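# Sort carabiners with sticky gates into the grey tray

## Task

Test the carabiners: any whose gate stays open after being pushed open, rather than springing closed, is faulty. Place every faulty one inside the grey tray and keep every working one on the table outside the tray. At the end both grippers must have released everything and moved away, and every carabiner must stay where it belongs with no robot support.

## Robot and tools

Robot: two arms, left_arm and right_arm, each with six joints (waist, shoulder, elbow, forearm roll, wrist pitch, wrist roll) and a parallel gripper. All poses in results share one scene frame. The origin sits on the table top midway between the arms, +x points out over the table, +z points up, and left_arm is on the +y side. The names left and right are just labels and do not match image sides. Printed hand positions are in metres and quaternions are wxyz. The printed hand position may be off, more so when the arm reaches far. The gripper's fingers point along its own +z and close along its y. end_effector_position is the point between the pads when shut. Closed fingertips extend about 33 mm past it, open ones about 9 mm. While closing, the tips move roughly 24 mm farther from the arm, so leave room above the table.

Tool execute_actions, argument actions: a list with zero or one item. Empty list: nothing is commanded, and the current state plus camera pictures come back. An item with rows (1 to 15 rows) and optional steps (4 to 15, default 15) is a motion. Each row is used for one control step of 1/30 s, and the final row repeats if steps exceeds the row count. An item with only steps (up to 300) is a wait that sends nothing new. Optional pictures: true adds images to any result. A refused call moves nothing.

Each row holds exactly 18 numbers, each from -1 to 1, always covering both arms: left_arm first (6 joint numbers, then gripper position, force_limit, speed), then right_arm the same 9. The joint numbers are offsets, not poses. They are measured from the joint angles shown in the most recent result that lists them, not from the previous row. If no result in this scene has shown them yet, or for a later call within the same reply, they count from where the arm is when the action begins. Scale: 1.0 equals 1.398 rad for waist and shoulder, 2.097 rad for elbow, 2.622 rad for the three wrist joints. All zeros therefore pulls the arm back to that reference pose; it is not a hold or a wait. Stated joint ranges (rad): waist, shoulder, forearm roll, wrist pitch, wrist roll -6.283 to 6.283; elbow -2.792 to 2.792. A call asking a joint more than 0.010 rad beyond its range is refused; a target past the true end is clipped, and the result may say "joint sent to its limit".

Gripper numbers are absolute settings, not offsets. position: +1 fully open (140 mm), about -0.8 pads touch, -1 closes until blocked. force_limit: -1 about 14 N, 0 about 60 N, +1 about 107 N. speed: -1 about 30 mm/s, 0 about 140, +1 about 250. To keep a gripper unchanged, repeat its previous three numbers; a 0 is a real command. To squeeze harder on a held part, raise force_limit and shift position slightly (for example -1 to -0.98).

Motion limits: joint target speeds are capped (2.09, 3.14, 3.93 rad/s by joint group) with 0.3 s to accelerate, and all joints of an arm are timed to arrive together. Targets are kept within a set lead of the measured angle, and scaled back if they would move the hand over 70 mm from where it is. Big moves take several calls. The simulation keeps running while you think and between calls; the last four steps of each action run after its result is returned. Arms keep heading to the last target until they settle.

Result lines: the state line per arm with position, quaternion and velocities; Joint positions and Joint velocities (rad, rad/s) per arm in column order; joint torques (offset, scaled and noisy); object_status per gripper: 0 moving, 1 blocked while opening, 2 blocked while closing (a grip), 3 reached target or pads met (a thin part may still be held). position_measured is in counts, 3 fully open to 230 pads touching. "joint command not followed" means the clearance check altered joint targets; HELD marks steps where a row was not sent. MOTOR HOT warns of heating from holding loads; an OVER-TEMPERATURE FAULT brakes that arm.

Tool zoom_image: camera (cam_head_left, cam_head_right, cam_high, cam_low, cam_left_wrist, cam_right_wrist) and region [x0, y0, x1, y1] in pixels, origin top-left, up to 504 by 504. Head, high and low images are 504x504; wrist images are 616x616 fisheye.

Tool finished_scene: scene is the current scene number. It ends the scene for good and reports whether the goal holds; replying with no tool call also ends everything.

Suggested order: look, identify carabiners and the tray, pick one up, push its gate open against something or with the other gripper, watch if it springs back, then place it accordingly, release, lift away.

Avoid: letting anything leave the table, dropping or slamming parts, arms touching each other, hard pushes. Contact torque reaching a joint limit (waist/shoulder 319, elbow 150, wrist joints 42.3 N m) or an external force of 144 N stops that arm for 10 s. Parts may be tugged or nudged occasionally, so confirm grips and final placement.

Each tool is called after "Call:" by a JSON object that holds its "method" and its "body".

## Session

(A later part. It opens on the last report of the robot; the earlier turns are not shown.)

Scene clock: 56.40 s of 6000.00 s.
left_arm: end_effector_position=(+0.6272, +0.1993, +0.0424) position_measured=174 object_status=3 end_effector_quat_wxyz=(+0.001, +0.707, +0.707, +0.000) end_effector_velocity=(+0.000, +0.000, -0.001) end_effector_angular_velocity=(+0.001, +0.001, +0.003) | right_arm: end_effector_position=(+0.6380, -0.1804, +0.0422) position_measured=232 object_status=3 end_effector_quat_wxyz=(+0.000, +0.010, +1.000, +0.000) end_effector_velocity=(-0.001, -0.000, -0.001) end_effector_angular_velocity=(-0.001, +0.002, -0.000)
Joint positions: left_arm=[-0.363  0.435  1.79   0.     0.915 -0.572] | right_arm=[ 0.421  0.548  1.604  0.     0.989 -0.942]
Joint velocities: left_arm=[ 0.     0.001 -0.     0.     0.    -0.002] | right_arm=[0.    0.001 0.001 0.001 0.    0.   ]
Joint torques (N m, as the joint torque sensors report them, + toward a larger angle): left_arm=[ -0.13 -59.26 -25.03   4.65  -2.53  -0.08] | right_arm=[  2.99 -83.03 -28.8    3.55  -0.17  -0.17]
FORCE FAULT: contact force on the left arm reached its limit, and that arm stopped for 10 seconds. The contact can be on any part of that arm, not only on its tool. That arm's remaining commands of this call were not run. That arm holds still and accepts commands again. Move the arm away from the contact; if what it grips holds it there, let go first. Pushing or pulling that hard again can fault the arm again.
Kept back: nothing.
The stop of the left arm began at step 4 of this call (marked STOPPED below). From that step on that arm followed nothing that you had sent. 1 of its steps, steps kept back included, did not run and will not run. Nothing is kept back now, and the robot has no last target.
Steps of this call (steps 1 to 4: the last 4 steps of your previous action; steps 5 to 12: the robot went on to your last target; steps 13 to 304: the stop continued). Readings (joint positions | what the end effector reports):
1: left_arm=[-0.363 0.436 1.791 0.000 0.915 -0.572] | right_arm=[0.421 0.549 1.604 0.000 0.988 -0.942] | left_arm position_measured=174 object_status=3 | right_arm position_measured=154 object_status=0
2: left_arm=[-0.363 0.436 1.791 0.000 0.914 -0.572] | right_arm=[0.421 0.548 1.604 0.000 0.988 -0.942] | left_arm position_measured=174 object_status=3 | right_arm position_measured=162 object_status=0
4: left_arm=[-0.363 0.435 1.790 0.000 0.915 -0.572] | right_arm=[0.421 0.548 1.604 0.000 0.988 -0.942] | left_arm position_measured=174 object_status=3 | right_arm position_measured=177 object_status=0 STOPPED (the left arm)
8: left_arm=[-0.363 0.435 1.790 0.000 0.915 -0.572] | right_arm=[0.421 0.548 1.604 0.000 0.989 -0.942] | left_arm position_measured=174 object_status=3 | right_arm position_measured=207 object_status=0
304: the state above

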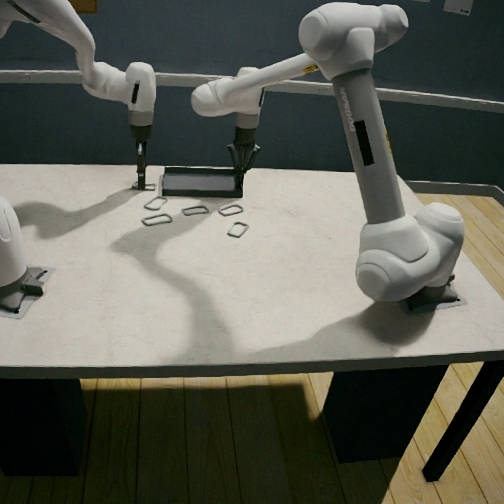

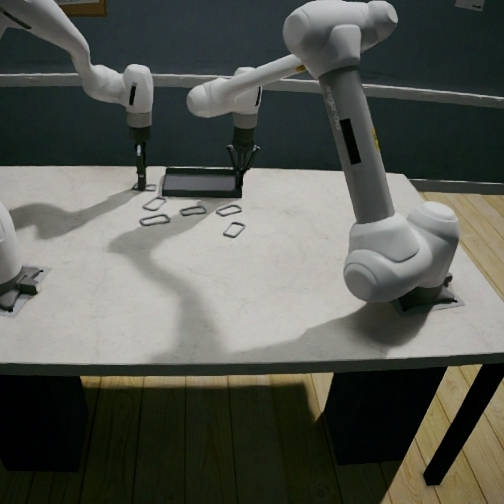

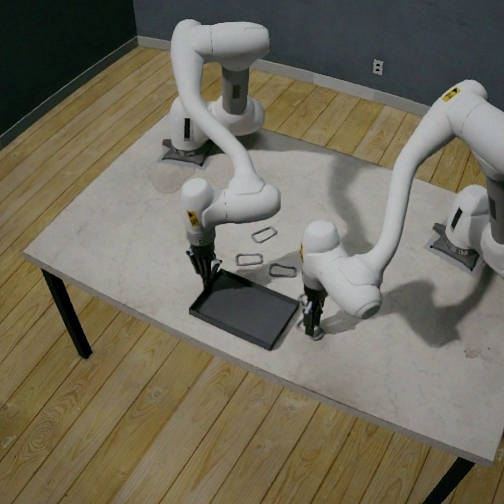

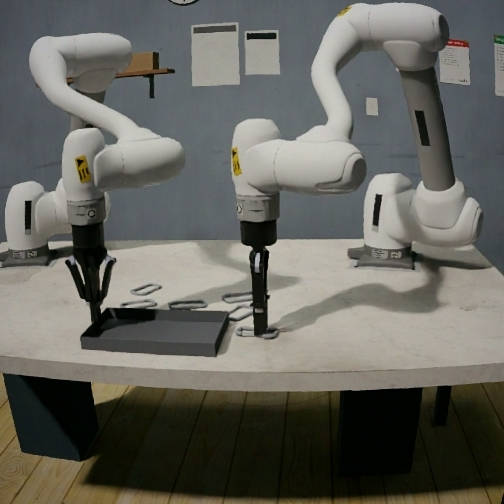

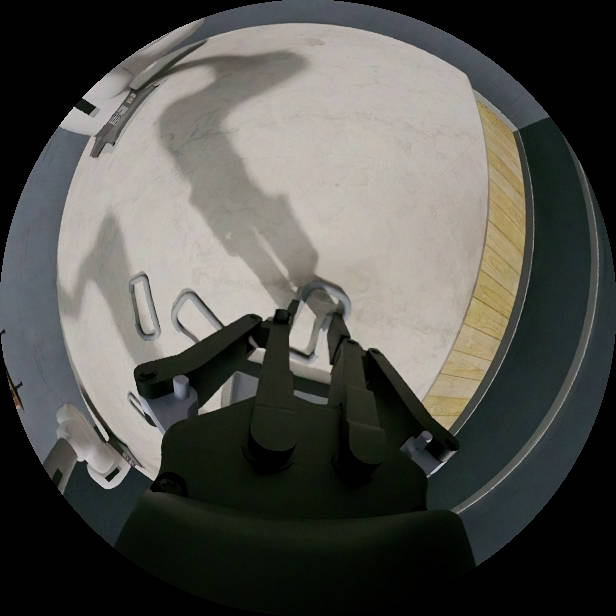

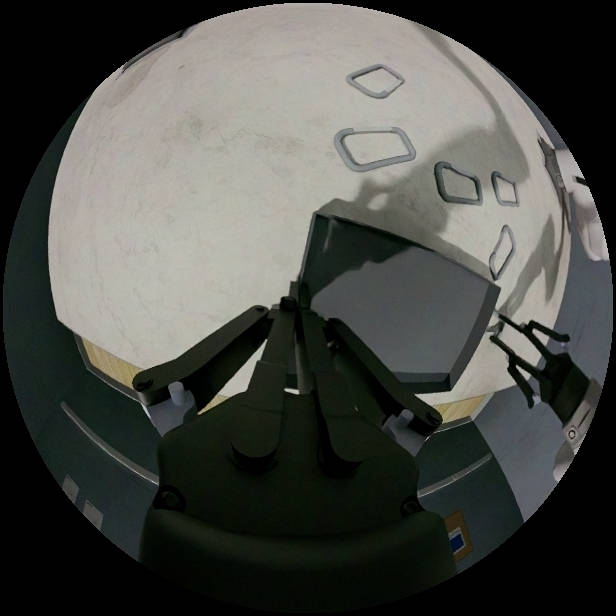

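Call:
{"method": "zoom_image", "body": {"camera": "cam_left_wrist", "region": [240,250,400,410]}}

Call:
{"method": "zoom_image", "body": {"camera": "cam_low", "region": [60,260,300,370]}}

Region (240, 250, 400, 410) of cam_left_wrist's 616x616 image, scaled by 3.150, with more detail than that image has.

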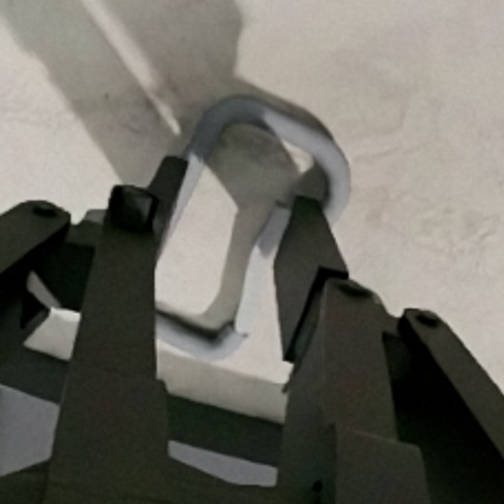

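Region (60, 260, 300, 370) of cam_low's 504x504 image, scaled by 2.100, with more detail than that image has; it fills the top 231 rows of this view, and the rest is white.

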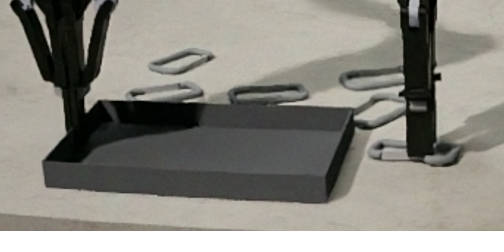

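Call:
{"method": "execute_actions", "body": {"actions": [{"rows":[[0,-0.0023,-0.001,0,0.002,0,-0.36,-0.3,-0.4,0,0,0,0,0,0,-1,0,0],[0,-0.0023,-0.001,0,0.002,0,-0.36,-0.3,-0.4,0,0,0,0,0,0,-1,0,0],[0,-0.0023,-0.001,0,0.002,0,-0.36,-0.3,-0.4,0,0,0,0,0,0,-1,0,0],[-0.0045,0,-0.0034,0,0.0027,-0.0023,-0.36,-0.3,-0.4,0,0,0,0,0,0,-1,0,0],[-0.009,0.0023,-0.0058,0,0.0034,-0.0047,-0.36,-0.3,-0.4,0,0,0,0,0,0,-1,0,0],[-0.0134,0.0046,-0.0082,0,0.0041,-0.007,-0.36,-0.3,-0.4,0,0,0,0,0,0,-1,0,0]],"steps":15}], "pictures": true}}

Call:
{"method": "zoom_image", "body": {"camera": "cam_left_wrist", "region": [240,250,400,410]}}

Scene clock: 57.20 s of 6000.00 s.
left_arm: end_effector_position=(+0.6265, +0.1850, +0.0456) position_measured=174 object_status=3 end_effector_quat_wxyz=(+0.001, +0.707, +0.707, +0.000) end_effector_velocity=(-0.001, -0.016, -0.000) end_effector_angular_velocity=(+0.001, +0.001, +0.004) | right_arm: end_effector_position=(+0.6380, -0.1804, +0.0422) position_measured=232 object_status=3 end_effector_quat_wxyz=(+0.000, +0.010, +1.000, +0.000) end_effector_velocity=(-0.000, -0.000, -0.002) end_effector_angular_velocity=(-0.002, +0.002, -0.001)
Joint positions: left_arm=[-0.38   0.44   1.774  0.     0.925 -0.589] | right_arm=[ 0.421  0.548  1.604  0.     0.989 -0.942]
Joint velocities: left_arm=[-0.02   0.01  -0.016  0.     0.008 -0.023] | right_arm=[-0.     0.002  0.    -0.     0.     0.   ]
Joint torques (N m, as the joint torque sensors report them, + toward a larger angle): left_arm=[ -1.98 -77.72 -31.32   4.41   0.24   0.2 ] | right_arm=[  1.49 -83.3  -29.25   3.66  -0.2   -0.22]
Steps of this call (steps 1 to 13: nothing new was sent; steps 14 to 24: the first 11 steps of this action). Readings (joint positions | what the end effector reports):
14: left_arm=[-0.363 0.435 1.790 0.000 0.915 -0.572] | right_arm=[0.421 0.548 1.604 0.000 0.989 -0.942] | left_arm position_measured=174 object_status=3 | right_arm position_measured=232 object_status=3
15: left_arm=[-0.363 0.434 1.789 0.000 0.916 -0.572] | right_arm=[0.421 0.548 1.604 0.000 0.989 -0.942] | left_arm position_measured=174 object_status=3 | right_arm position_measured=232 object_status=3
17: left_arm=[-0.363 0.433 1.788 0.000 0.918 -0.572] | right_arm=[0.421 0.548 1.604 0.000 0.989 -0.942] | left_arm position_measured=174 object_status=3 | right_arm position_measured=232 object_status=3
21: left_arm=[-0.375 0.438 1.778 0.000 0.924 -0.584] | right_arm=[0.421 0.548 1.604 0.000 0.989 -0.942] | left_arm position_measured=174 object_status=3 | right_arm position_measured=232 object_status=3
24: the state above

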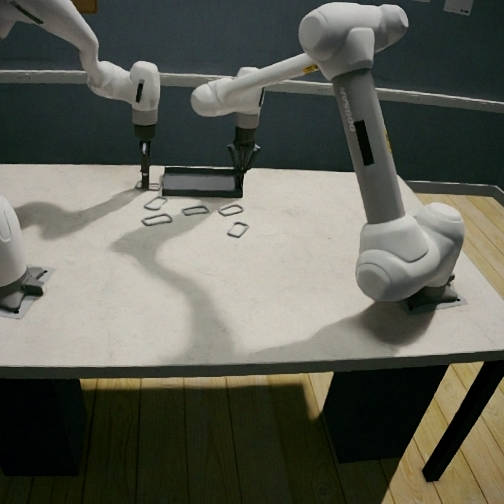

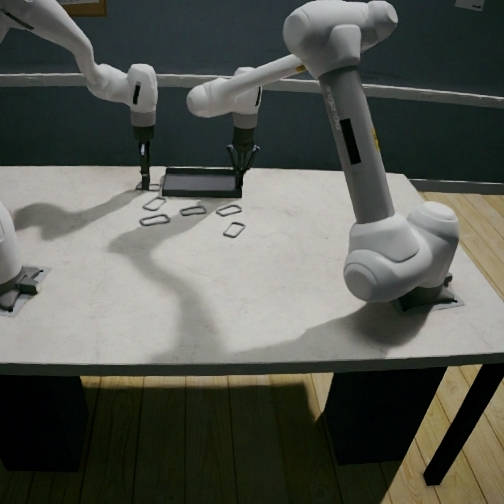

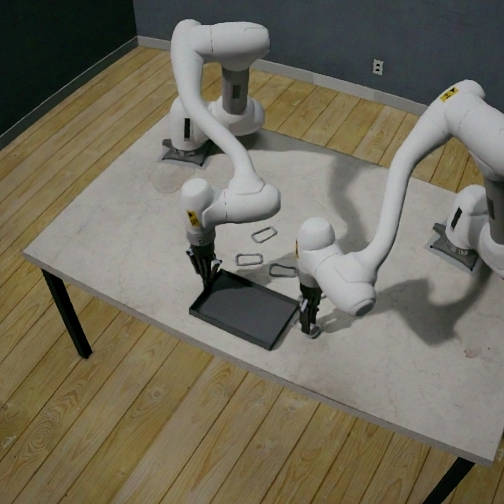

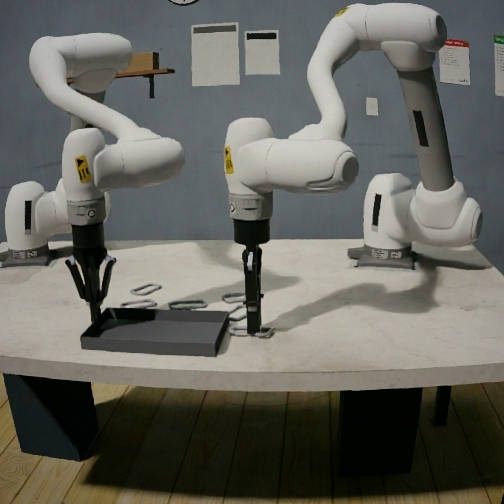

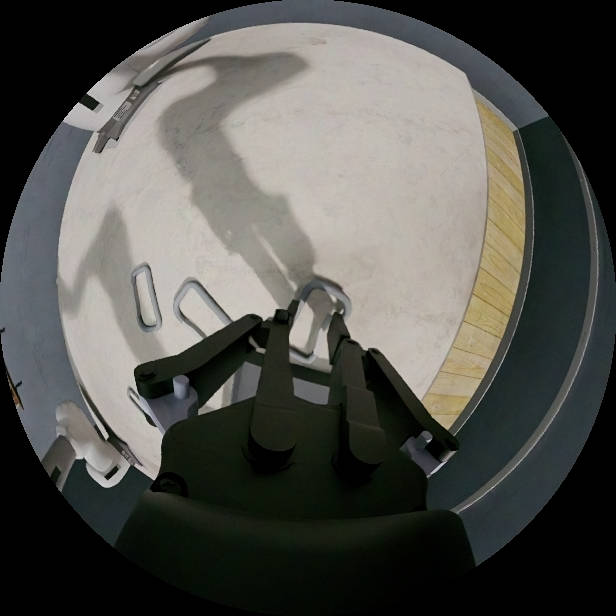

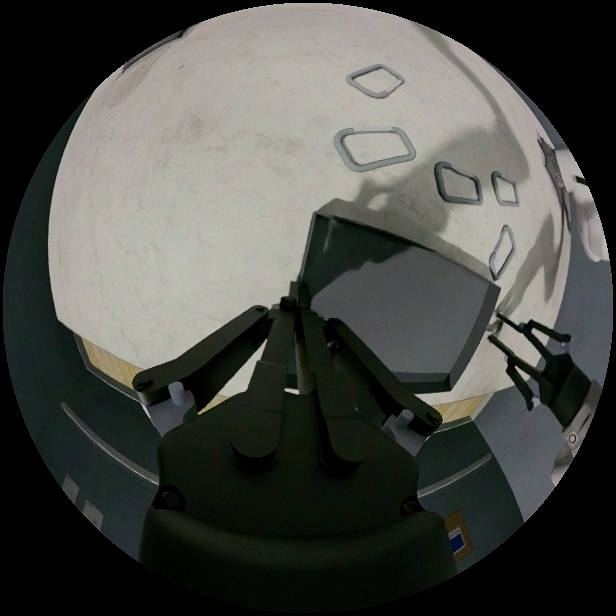

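Region (240, 250, 400, 410) of cam_left_wrist's 616x616 image, scaled by 3.150, with more detail than that image has.

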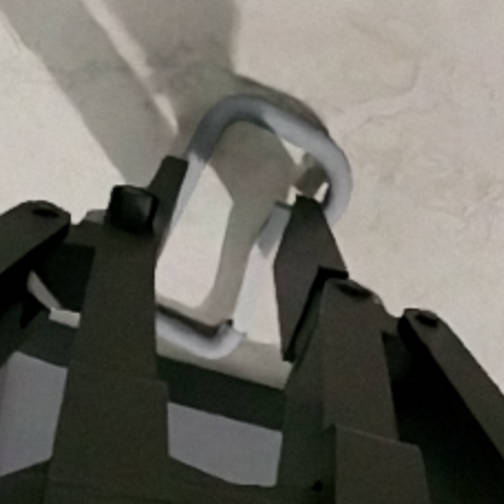

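Call:
{"method": "execute_actions", "body": {"actions": [{"rows":[[-0.004,0.002,-0.002,0,0.0006,-0.002,-0.36,-0.3,-0.4,0,0,0,0,0,0,-1,0,0],[-0.008,0.004,-0.004,0,0.0012,-0.004,-0.36,-0.3,-0.4,0,0,0,0,0,0,-1,0,0],[-0.0134,0.0069,-0.0072,0,0.0021,-0.007,-0.36,-0.3,-0.4,0,0,0,0,0,0,-1,0,0]],"steps":15}], "pictures": true}}

Call:
{"method": "zoom_image", "body": {"camera": "cam_left_wrist", "region": [240,250,400,410]}}

Scene clock: 57.70 s of 6000.00 s.
left_arm: end_effector_position=(+0.6255, +0.1699, +0.0454) position_measured=174 object_status=3 end_effector_quat_wxyz=(+0.001, +0.707, +0.707, +0.000) end_effector_velocity=(-0.000, -0.004, -0.000) end_effector_angular_velocity=(+0.000, +0.000, -0.001) | right_arm: end_effector_position=(+0.6380, -0.1805, +0.0422) position_measured=232 object_status=3 end_effector_quat_wxyz=(+0.001, +0.010, +1.000, +0.000) end_effector_velocity=(+0.000, -0.000, -0.000) end_effector_angular_velocity=(-0.000, +0.000, +0.000)
Joint positions: left_arm=[-0.399  0.45   1.759  0.     0.931 -0.607] | right_arm=[ 0.421  0.548  1.604 -0.     0.989 -0.942]
Joint velocities: left_arm=[-0.005  0.003 -0.004  0.     0.001 -0.005] | right_arm=[-0.     0.     0.     0.     0.    -0.001]
Joint torques (N m, as the joint torque sensors report them, + toward a larger angle): left_arm=[ -0.62 -75.67 -32.27   3.06  -0.57   0.39] | right_arm=[  5.43 -82.62 -31.48   5.15  -1.3    0.18]
Steps of this call (steps 1 to 4: the last 4 steps of your previous action; steps 5 to 15: the first 11 steps of this action). Readings (joint positions | what the end effector reports):
5: left_arm=[-0.382 0.441 1.772 0.000 0.926 -0.591] | right_arm=[0.421 0.548 1.604 0.000 0.989 -0.942] | left_arm position_measured=174 object_status=3 | right_arm position_measured=232 object_status=3
6: left_arm=[-0.383 0.442 1.772 0.000 0.926 -0.592] | right_arm=[0.421 0.548 1.604 0.000 0.989 -0.942] | left_arm position_measured=174 object_status=3 | right_arm position_measured=232 object_status=3
8: left_arm=[-0.389 0.445 1.767 0.000 0.928 -0.598] | right_arm=[0.421 0.548 1.604 0.000 0.989 -0.942] | left_arm position_measured=174 object_status=3 | right_arm position_measured=232 object_status=3
12: left_arm=[-0.398 0.449 1.760 0.000 0.930 -0.606] | right_arm=[0.421 0.548 1.604 -0.000 0.989 -0.942] | left_arm position_measured=174 object_status=3 | right_arm position_measured=232 object_status=3
15: the state above

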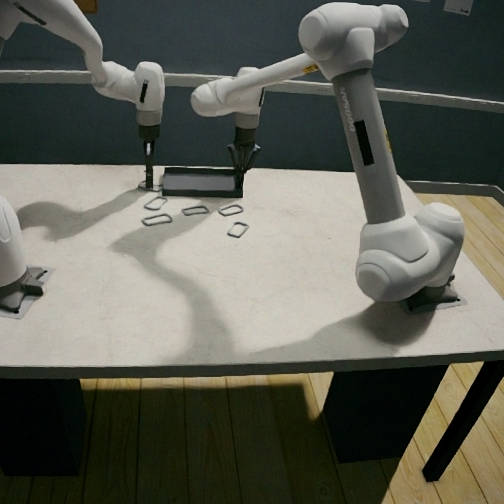

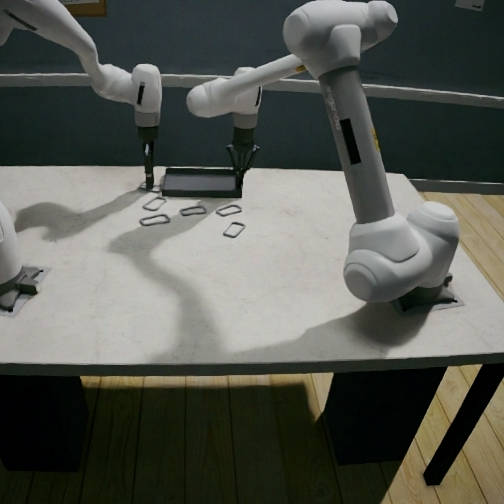

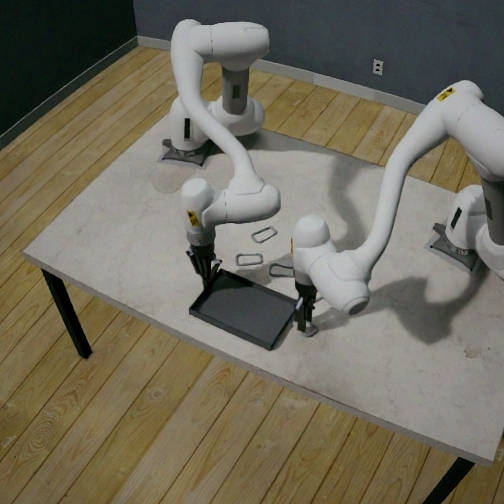

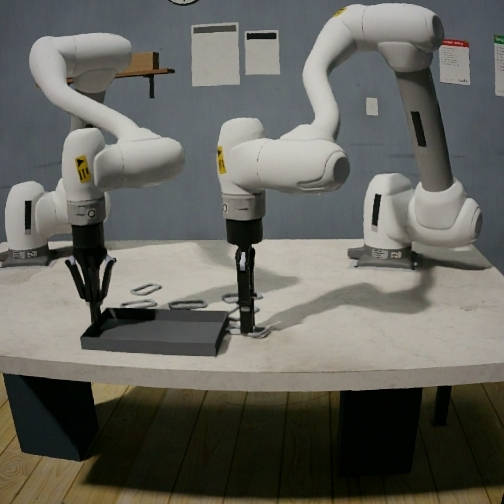

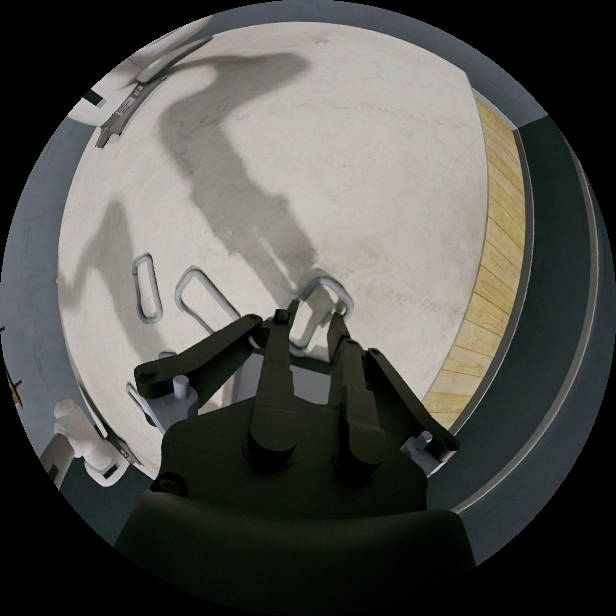

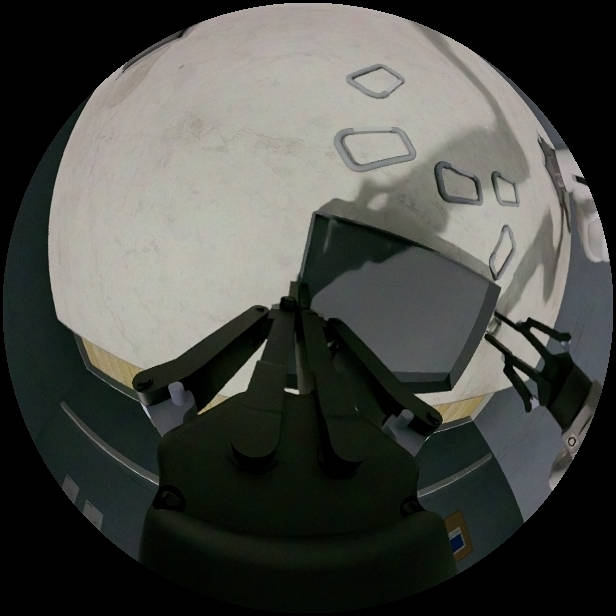

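Region (240, 250, 400, 410) of cam_left_wrist's 616x616 image, scaled by 3.150, with more detail than that image has.

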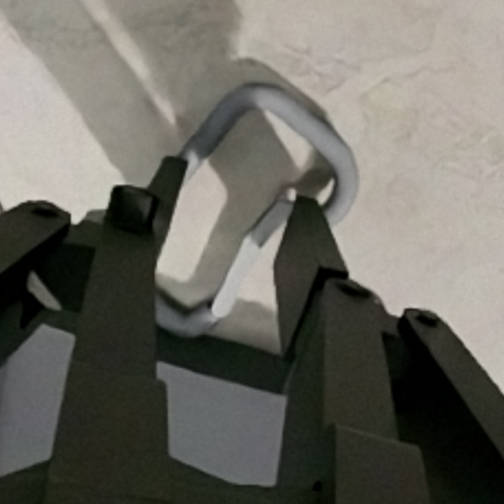

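Call:
{"method": "execute_actions", "body": {"actions": [{"rows":[[-0.003,0.0015,-0.0015,0,0.0005,-0.0015,-0.36,-0.3,-0.4,0,0,0,0,0,0,-1,0,0],[-0.0075,0.0039,-0.004,0,0.0012,-0.004,-0.36,-0.3,-0.4,0,0,0,0,0,0,-1,0,0]],"steps":14}], "pictures": true}}

Call:
{"method": "zoom_image", "body": {"camera": "cam_left_wrist", "region": [240,250,400,410]}}

Scene clock: 58.17 s of 6000.00 s.
left_arm: end_effector_position=(+0.6247, +0.1614, +0.0453) position_measured=174 object_status=3 end_effector_quat_wxyz=(+0.001, +0.707, +0.707, +0.000) end_effector_velocity=(-0.000, -0.003, -0.001) end_effector_angular_velocity=(+0.001, +0.001, -0.000) | right_arm: end_effector_position=(+0.6380, -0.1804, +0.0422) position_measured=232 object_status=3 end_effector_quat_wxyz=(+0.000, +0.010, +1.000, +0.000) end_effector_velocity=(+0.000, -0.000, -0.000) end_effector_angular_velocity=(-0.001, +0.000, +0.000)
Joint positions: left_arm=[-0.409  0.455  1.751  0.     0.934 -0.618] | right_arm=[ 0.421  0.548  1.604 -0.     0.989 -0.942]
Joint velocities: left_arm=[-0.003  0.003 -0.003  0.     0.001 -0.003] | right_arm=[-0.     0.     0.    -0.001 -0.    -0.   ]
Joint torques (N m, as the joint torque sensors report them, + toward a larger angle): left_arm=[ -0.83 -78.22 -32.07   2.88  -0.97   0.34] | right_arm=[  5.61 -82.08 -31.57   5.29  -1.54   0.1 ]
Steps of this call (steps 1 to 4: the last 4 steps of your previous action; steps 5 to 14: the first 10 steps of this action). Readings (joint positions | what the end effector reports):
5: left_arm=[-0.399 0.450 1.758 0.000 0.931 -0.608] | right_arm=[0.421 0.548 1.604 -0.000 0.989 -0.942] | left_arm position_measured=174 object_status=3 | right_arm position_measured=232 object_status=3
6: left_arm=[-0.400 0.451 1.758 0.000 0.931 -0.609] | right_arm=[0.421 0.548 1.604 -0.000 0.989 -0.942] | left_arm position_measured=174 object_status=3 | right_arm position_measured=232 object_status=3
8: left_arm=[-0.405 0.453 1.754 0.000 0.933 -0.614] | right_arm=[0.421 0.548 1.604 -0.000 0.989 -0.942] | left_arm position_measured=174 object_status=3 | right_arm position_measured=232 object_status=3
12: left_arm=[-0.409 0.455 1.751 0.000 0.934 -0.617] | right_arm=[0.421 0.548 1.604 -0.000 0.989 -0.942] | left_arm position_measured=174 object_status=3 | right_arm position_measured=232 object_status=3
14: the state above

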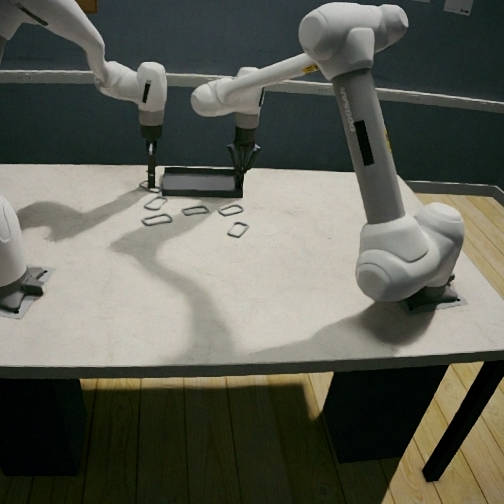

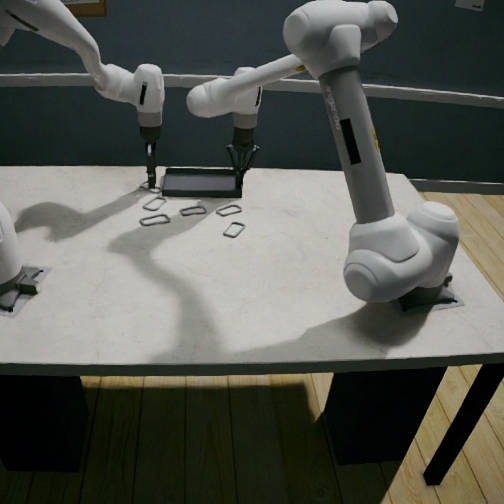

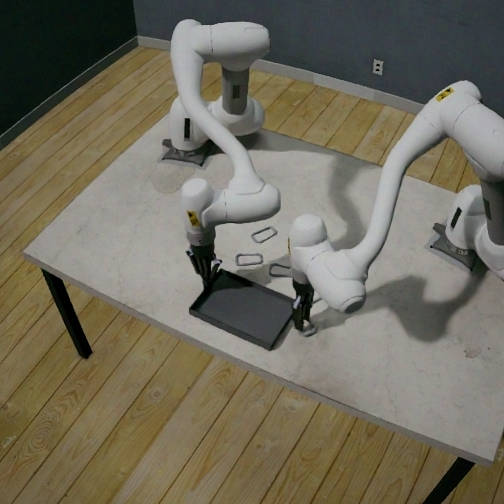

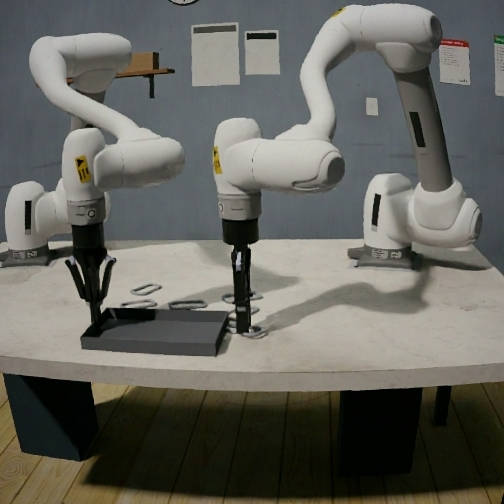

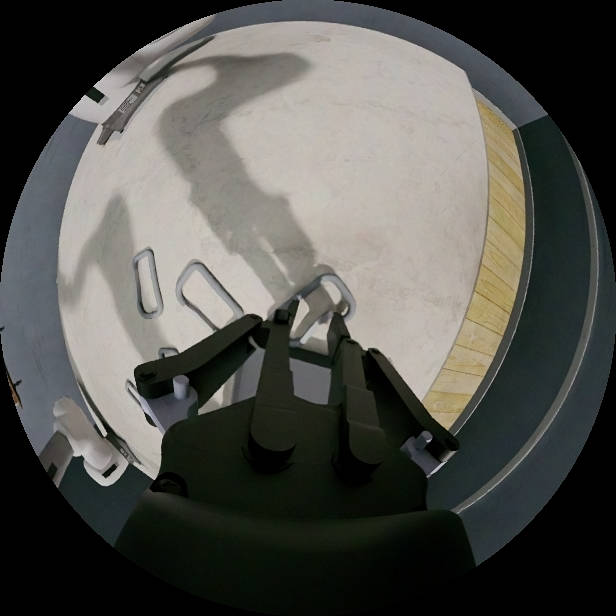

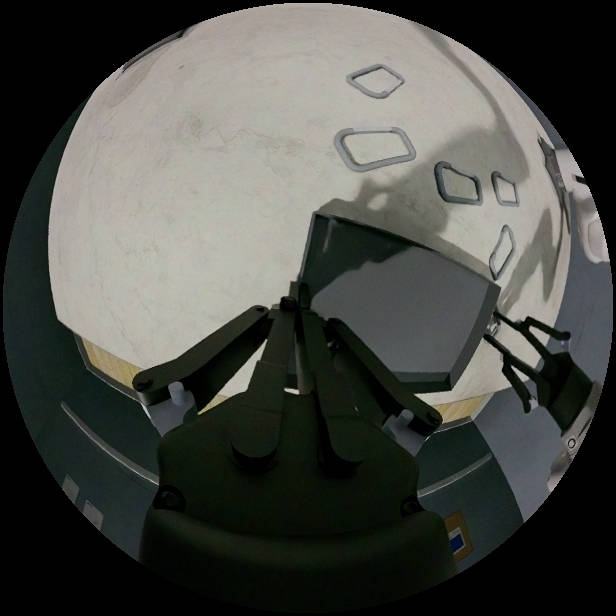

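Region (240, 250, 400, 410) of cam_left_wrist's 616x616 image, scaled by 3.150, with more detail than that image has.

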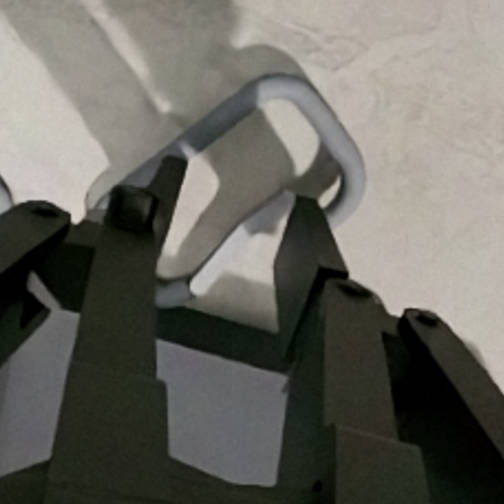

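Call:
{"method": "execute_actions", "body": {"actions": [{"rows":[[0.002,-0.005,-0.002,0,0.004,0.001,-0.36,-0.3,-0.4,0,0,0,0,0,0,-1,0,0],[0.003,-0.01,-0.004,0,0.008,0.0015,-0.36,-0.3,-0.4,0,0,0,0,0,0,-1,0,0],[0.004,-0.0185,-0.008,0,0.016,0.002,-0.36,-0.3,-0.4,0,0,0,0,0,0,-1,0,0]],"steps":14}], "pictures": true}}

Call:
{"method": "zoom_image", "body": {"camera": "cam_left_wrist", "region": [240,250,400,410]}}

Scene clock: 58.73 s of 6000.00 s.
left_arm: end_effector_position=(+0.6263, +0.1650, +0.0707) position_measured=174 object_status=3 end_effector_quat_wxyz=(+0.001, +0.707, +0.707, +0.000) end_effector_velocity=(-0.000, +0.001, +0.010) end_effector_angular_velocity=(+0.002, +0.004, -0.001) | right_arm: end_effector_position=(+0.6380, -0.1805, +0.0422) position_measured=232 object_status=3 end_effector_quat_wxyz=(+0.000, +0.010, +1.000, +0.000) end_effector_velocity=(+0.001, +0.000, +0.001) end_effector_angular_velocity=(+0.000, -0.002, +0.001)
Joint positions: left_arm=[-0.404  0.43   1.734  0.     0.974 -0.612] | right_arm=[ 0.421  0.548  1.604 -0.     0.989 -0.942]
Joint velocities: left_arm=[ 0.001 -0.008 -0.008 -0.001  0.02   0.002] | right_arm=[ 0.    -0.001 -0.001 -0.001 -0.    -0.   ]
Joint torques (N m, as the joint torque sensors report them, + toward a larger angle): left_arm=[  0.24 -75.17 -31.08   4.51  -0.27   0.12] | right_arm=[  4.73 -84.64 -29.54   4.23  -0.63  -0.17]
Steps of this call (steps 1 to 4: the last 4 steps of your previous action; steps 5 to 7: the robot went on to your last target; steps 8 to 17: the first 10 steps of this action). Readings (joint positions | what the end effector reports):
8: left_arm=[-0.409 0.455 1.750 0.000 0.934 -0.618] | right_arm=[0.421 0.548 1.604 -0.000 0.989 -0.942] | left_arm position_measured=174 object_status=3 | right_arm position_measured=232 object_status=3
9: left_arm=[-0.409 0.454 1.750 0.000 0.936 -0.618] | right_arm=[0.421 0.548 1.604 -0.000 0.989 -0.942] | left_arm position_measured=174 object_status=3 | right_arm position_measured=232 object_status=3
11: left_arm=[-0.407 0.446 1.744 0.000 0.949 -0.616] | right_arm=[0.421 0.548 1.604 -0.000 0.989 -0.942] | left_arm position_measured=174 object_status=3 | right_arm position_measured=232 object_status=3
15: left_arm=[-0.404 0.432 1.735 0.000 0.972 -0.613] | right_arm=[0.421 0.548 1.604 -0.000 0.989 -0.942] | left_arm position_measured=174 object_status=3 | right_arm position_measured=232 object_status=3
17: the state above

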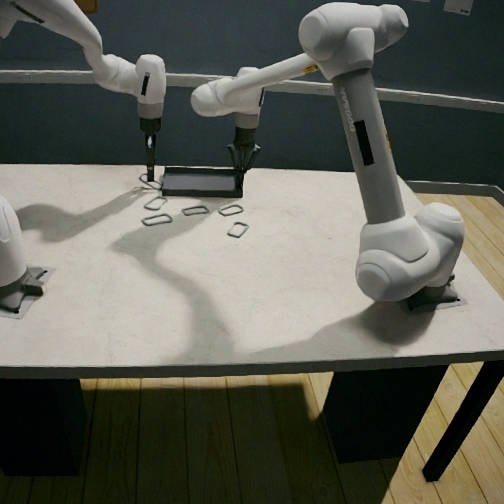

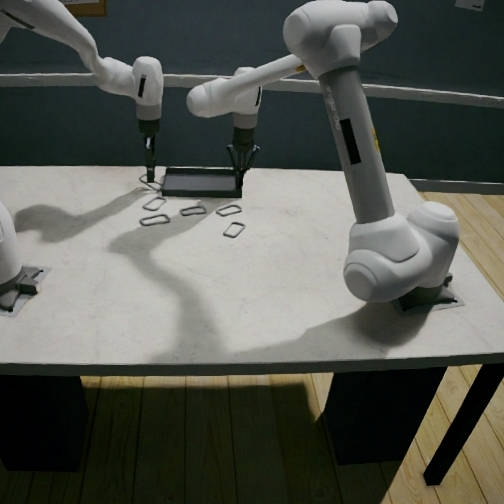

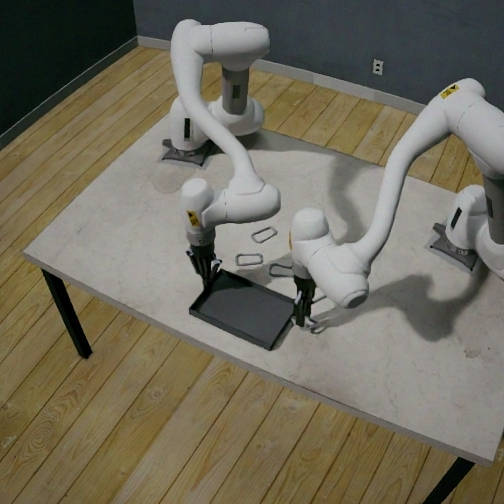

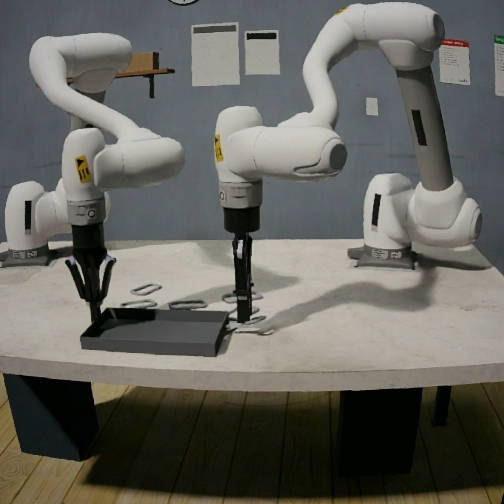

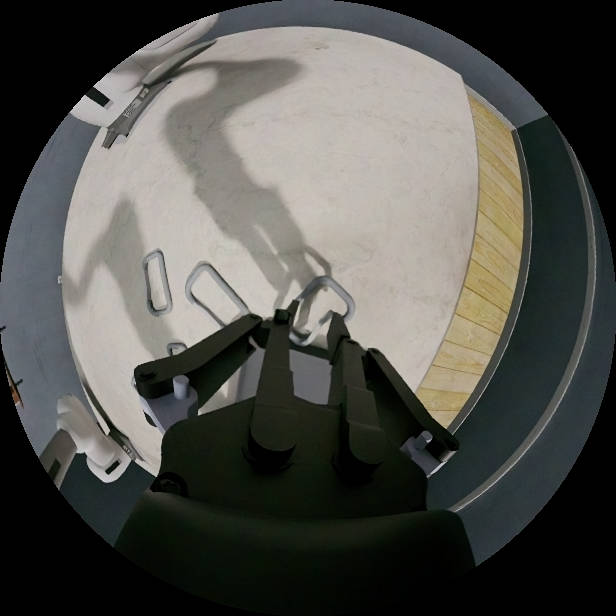

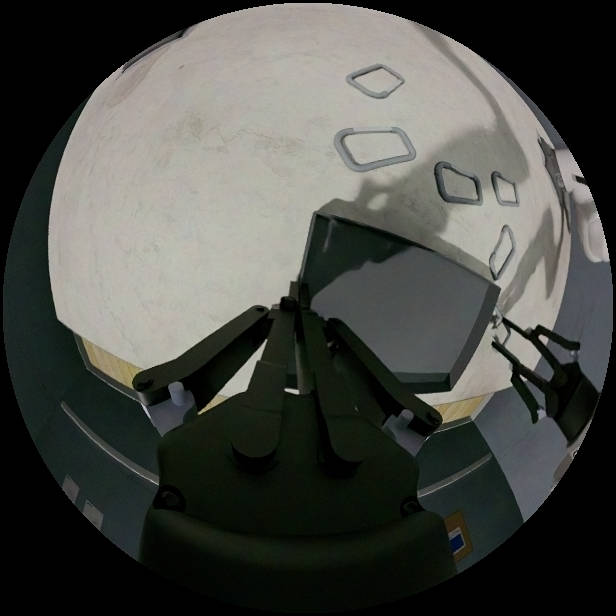

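Region (240, 250, 400, 410) of cam_left_wrist's 616x616 image, scaled by 3.150, with more detail than that image has.

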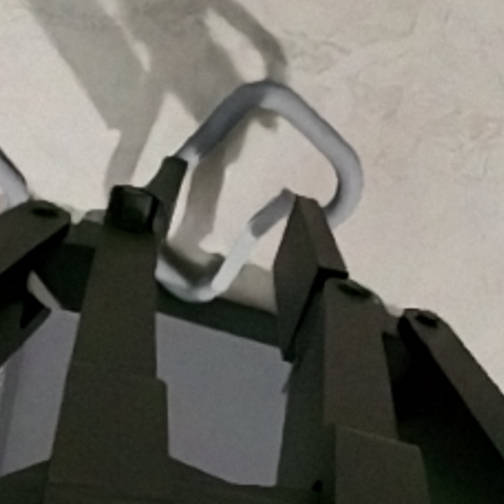

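Call:
{"method": "execute_actions", "body": {"actions": [{"rows":[[0.044,-0.034,0.03,0,-0.0046,0.05,-0.36,-0.3,-0.4,0,0,0,0,0,0,-1,0,0],[0.044,-0.034,0.03,0,-0.0046,0.05,-0.36,-0.3,-0.4,0,0,0,0,0,0,-1,0,0],[0.044,-0.034,0.03,0,-0.0046,0.05,-0.36,-0.3,-0.4,0,0,0,0,0,0,-1,0,0],[0.044,-0.034,0.03,0,-0.0046,0.05,-0.36,-0.3,-0.4,0,0,0,0,0,0,-1,0,0],[0.044,-0.034,0.03,0,-0.0046,0.622,0,-0.3,0,0,0,0,0,0,0,-1,0,0]],"steps":15}], "pictures": false}}

Call:
{"method": "execute_actions", "body": {"actions": [{"steps":15}], "pictures": true}}

Call:
{"method": "zoom_image", "body": {"camera": "cam_left_wrist", "region": [220,230,420,430]}}

Scene clock: 60.07 s of 6000.00 s.
left_arm: end_effector_position=(+0.6214, +0.2166, +0.0750) position_measured=133 object_status=0 end_effector_quat_wxyz=(-0.000, +0.839, +0.545, +0.000) end_effector_velocity=(-0.004, +0.025, +0.002) end_effector_angular_velocity=(-0.000, +0.002, -3.165) | right_arm: end_effector_position=(+0.6380, -0.1804, +0.0422) position_measured=232 object_status=3 end_effector_quat_wxyz=(+0.000, +0.010, +1.000, +0.000) end_effector_velocity=(-0.000, -0.000, -0.000) end_effector_angular_velocity=(-0.000, +0.000, -0.000)
Joint positions: left_arm=[-0.347  0.386  1.793  0.     0.963 -0.136] | right_arm=[ 0.421  0.548  1.604 -0.     0.989 -0.942]
Joint velocities: left_arm=[ 0.027 -0.023  0.03   0.    -0.007  3.192] | right_arm=[-0.  0.  0. -0. -0.  0.]
Joint torques (N m, as the joint torque sensors report them, + toward a larger angle): left_arm=[ -1.25 -72.73 -33.4    4.32   0.57  -0.24] | right_arm=[  2.71 -84.98 -29.58   4.29  -0.27  -0.41]
Steps of this call (steps 1 to 4: the last 4 steps of your previous action; steps 5 to 15: the robot went on to your last target; steps 16 to 29: nothing new was sent; steps 30 to 40: the first 11 steps of this action). Readings (joint positions | what the end effector reports):
30: left_arm=[-0.403 0.429 1.734 0.000 0.976 -0.612] | right_arm=[0.421 0.548 1.604 -0.000 0.989 -0.942] | left_arm position_measured=174 object_status=3 | right_arm position_measured=232 object_status=3
31: left_arm=[-0.400 0.427 1.737 0.000 0.976 -0.605] | right_arm=[0.421 0.548 1.604 -0.000 0.989 -0.942] | left_arm position_measured=174 object_status=3 | right_arm position_measured=232 object_status=3
33: left_arm=[-0.376 0.409 1.762 0.000 0.970 -0.553] | right_arm=[0.421 0.548 1.604 -0.000 0.989 -0.942] | left_arm position_measured=174 object_status=3 | right_arm position_measured=232 object_status=3
37: left_arm=[-0.350 0.389 1.789 0.000 0.964 -0.395] | right_arm=[0.421 0.548 1.604 -0.000 0.989 -0.942] | left_arm position_measured=156 object_status=0 | right_arm position_measured=232 object_status=3
40: the state above

Scene clock: 60.57 s of 6000.00 s.
left_arm: end_effector_position=(+0.6208, +0.2206, +0.0752) position_measured=129 object_status=3 end_effector_quat_wxyz=(-0.000, +1.000, +0.002, -0.000) end_effector_velocity=(-0.000, -0.000, -0.001) end_effector_angular_velocity=(+0.001, +0.001, -0.054) | right_arm: end_effector_position=(+0.6380, -0.1804, +0.0422) position_measured=232 object_status=3 end_effector_quat_wxyz=(+0.000, +0.010, +1.000, +0.000) end_effector_velocity=(+0.000, +0.000, +0.000) end_effector_angular_velocity=(+0.000, -0.001, +0.001)
Joint positions: left_arm=[-0.342  0.383  1.797  0.     0.962  1.016] | right_arm=[ 0.421  0.548  1.604 -0.     0.989 -0.942]
Joint velocities: left_arm=[-0.     0.001  0.     0.     0.     0.053] | right_arm=[ 0. -0. -0. -0. -0. -0.]
Joint torques (N m, as the joint torque sensors report them, + toward a larger angle): left_arm=[ -0.24 -72.15 -32.46   4.33   0.15  -0.07] | right_arm=[  3.12 -83.76 -29.41   4.33  -0.39  -0.33]
Kept back: nothing.
Steps of this call (steps 1 to 4: the last 4 steps of your previous action; steps 5 to 15: the robot went on to your last target). Readings (joint positions | what the end effector reports):
1: left_arm=[-0.346 0.385 1.794 0.000 0.963 -0.022] | right_arm=[0.421 0.548 1.604 -0.000 0.989 -0.942] | left_arm position_measured=129 object_status=0 | right_arm position_measured=232 object_status=3
2: left_arm=[-0.345 0.385 1.794 0.000 0.963 0.094] | right_arm=[0.421 0.548 1.604 -0.000 0.989 -0.942] | left_arm position_measured=129 object_status=0 | right_arm position_measured=232 object_status=3
4: left_arm=[-0.344 0.384 1.796 0.000 0.963 0.319] | right_arm=[0.421 0.548 1.604 -0.000 0.989 -0.942] | left_arm position_measured=129 object_status=0 | right_arm position_measured=232 object_status=3
8: left_arm=[-0.343 0.383 1.797 0.000 0.962 0.726] | right_arm=[0.421 0.548 1.604 -0.000 0.989 -0.942] | left_arm position_measured=129 object_status=3 | right_arm position_measured=232 object_status=3
15: the state above

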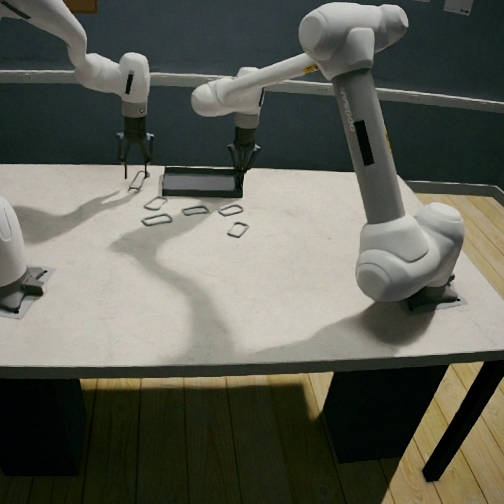

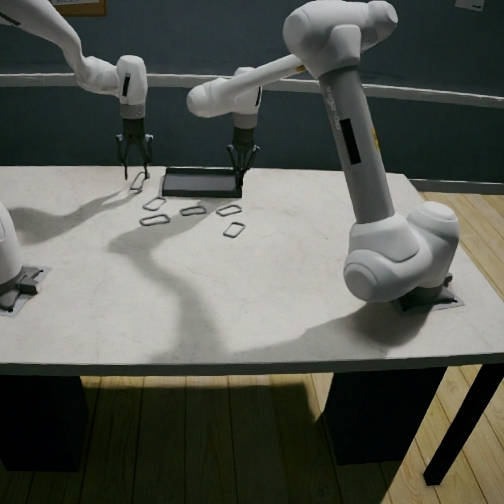

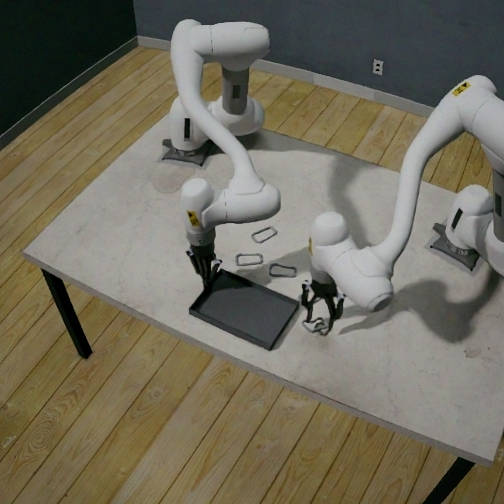

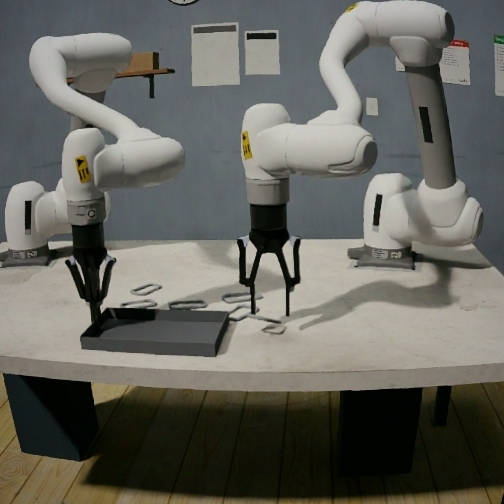

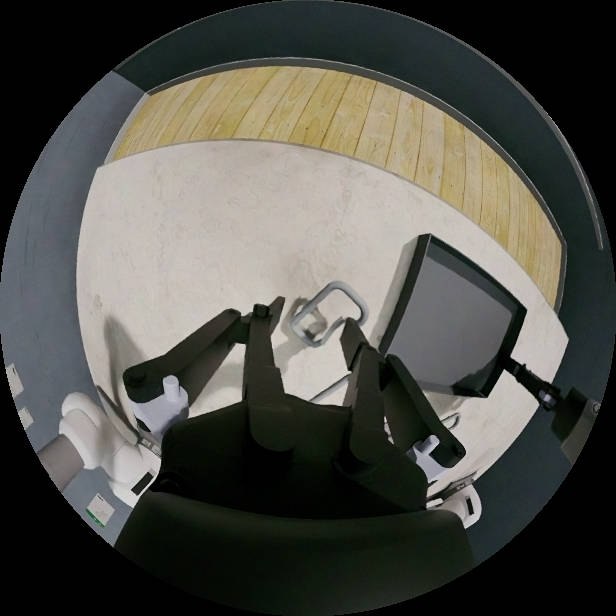

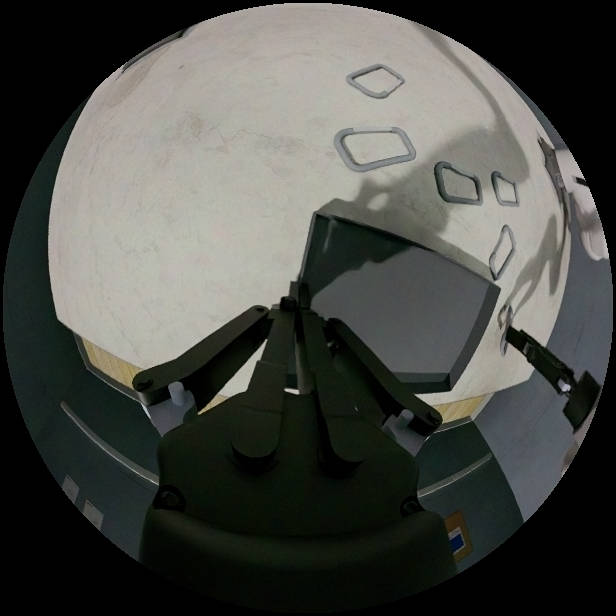

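Region (220, 230, 420, 430) of cam_left_wrist's 616x616 image, scaled by 2.520, with more detail than that image has.

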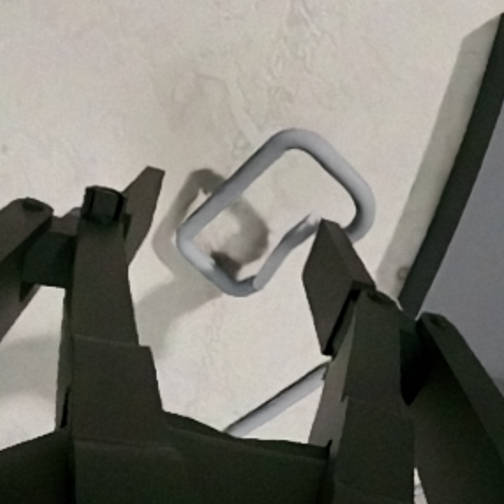

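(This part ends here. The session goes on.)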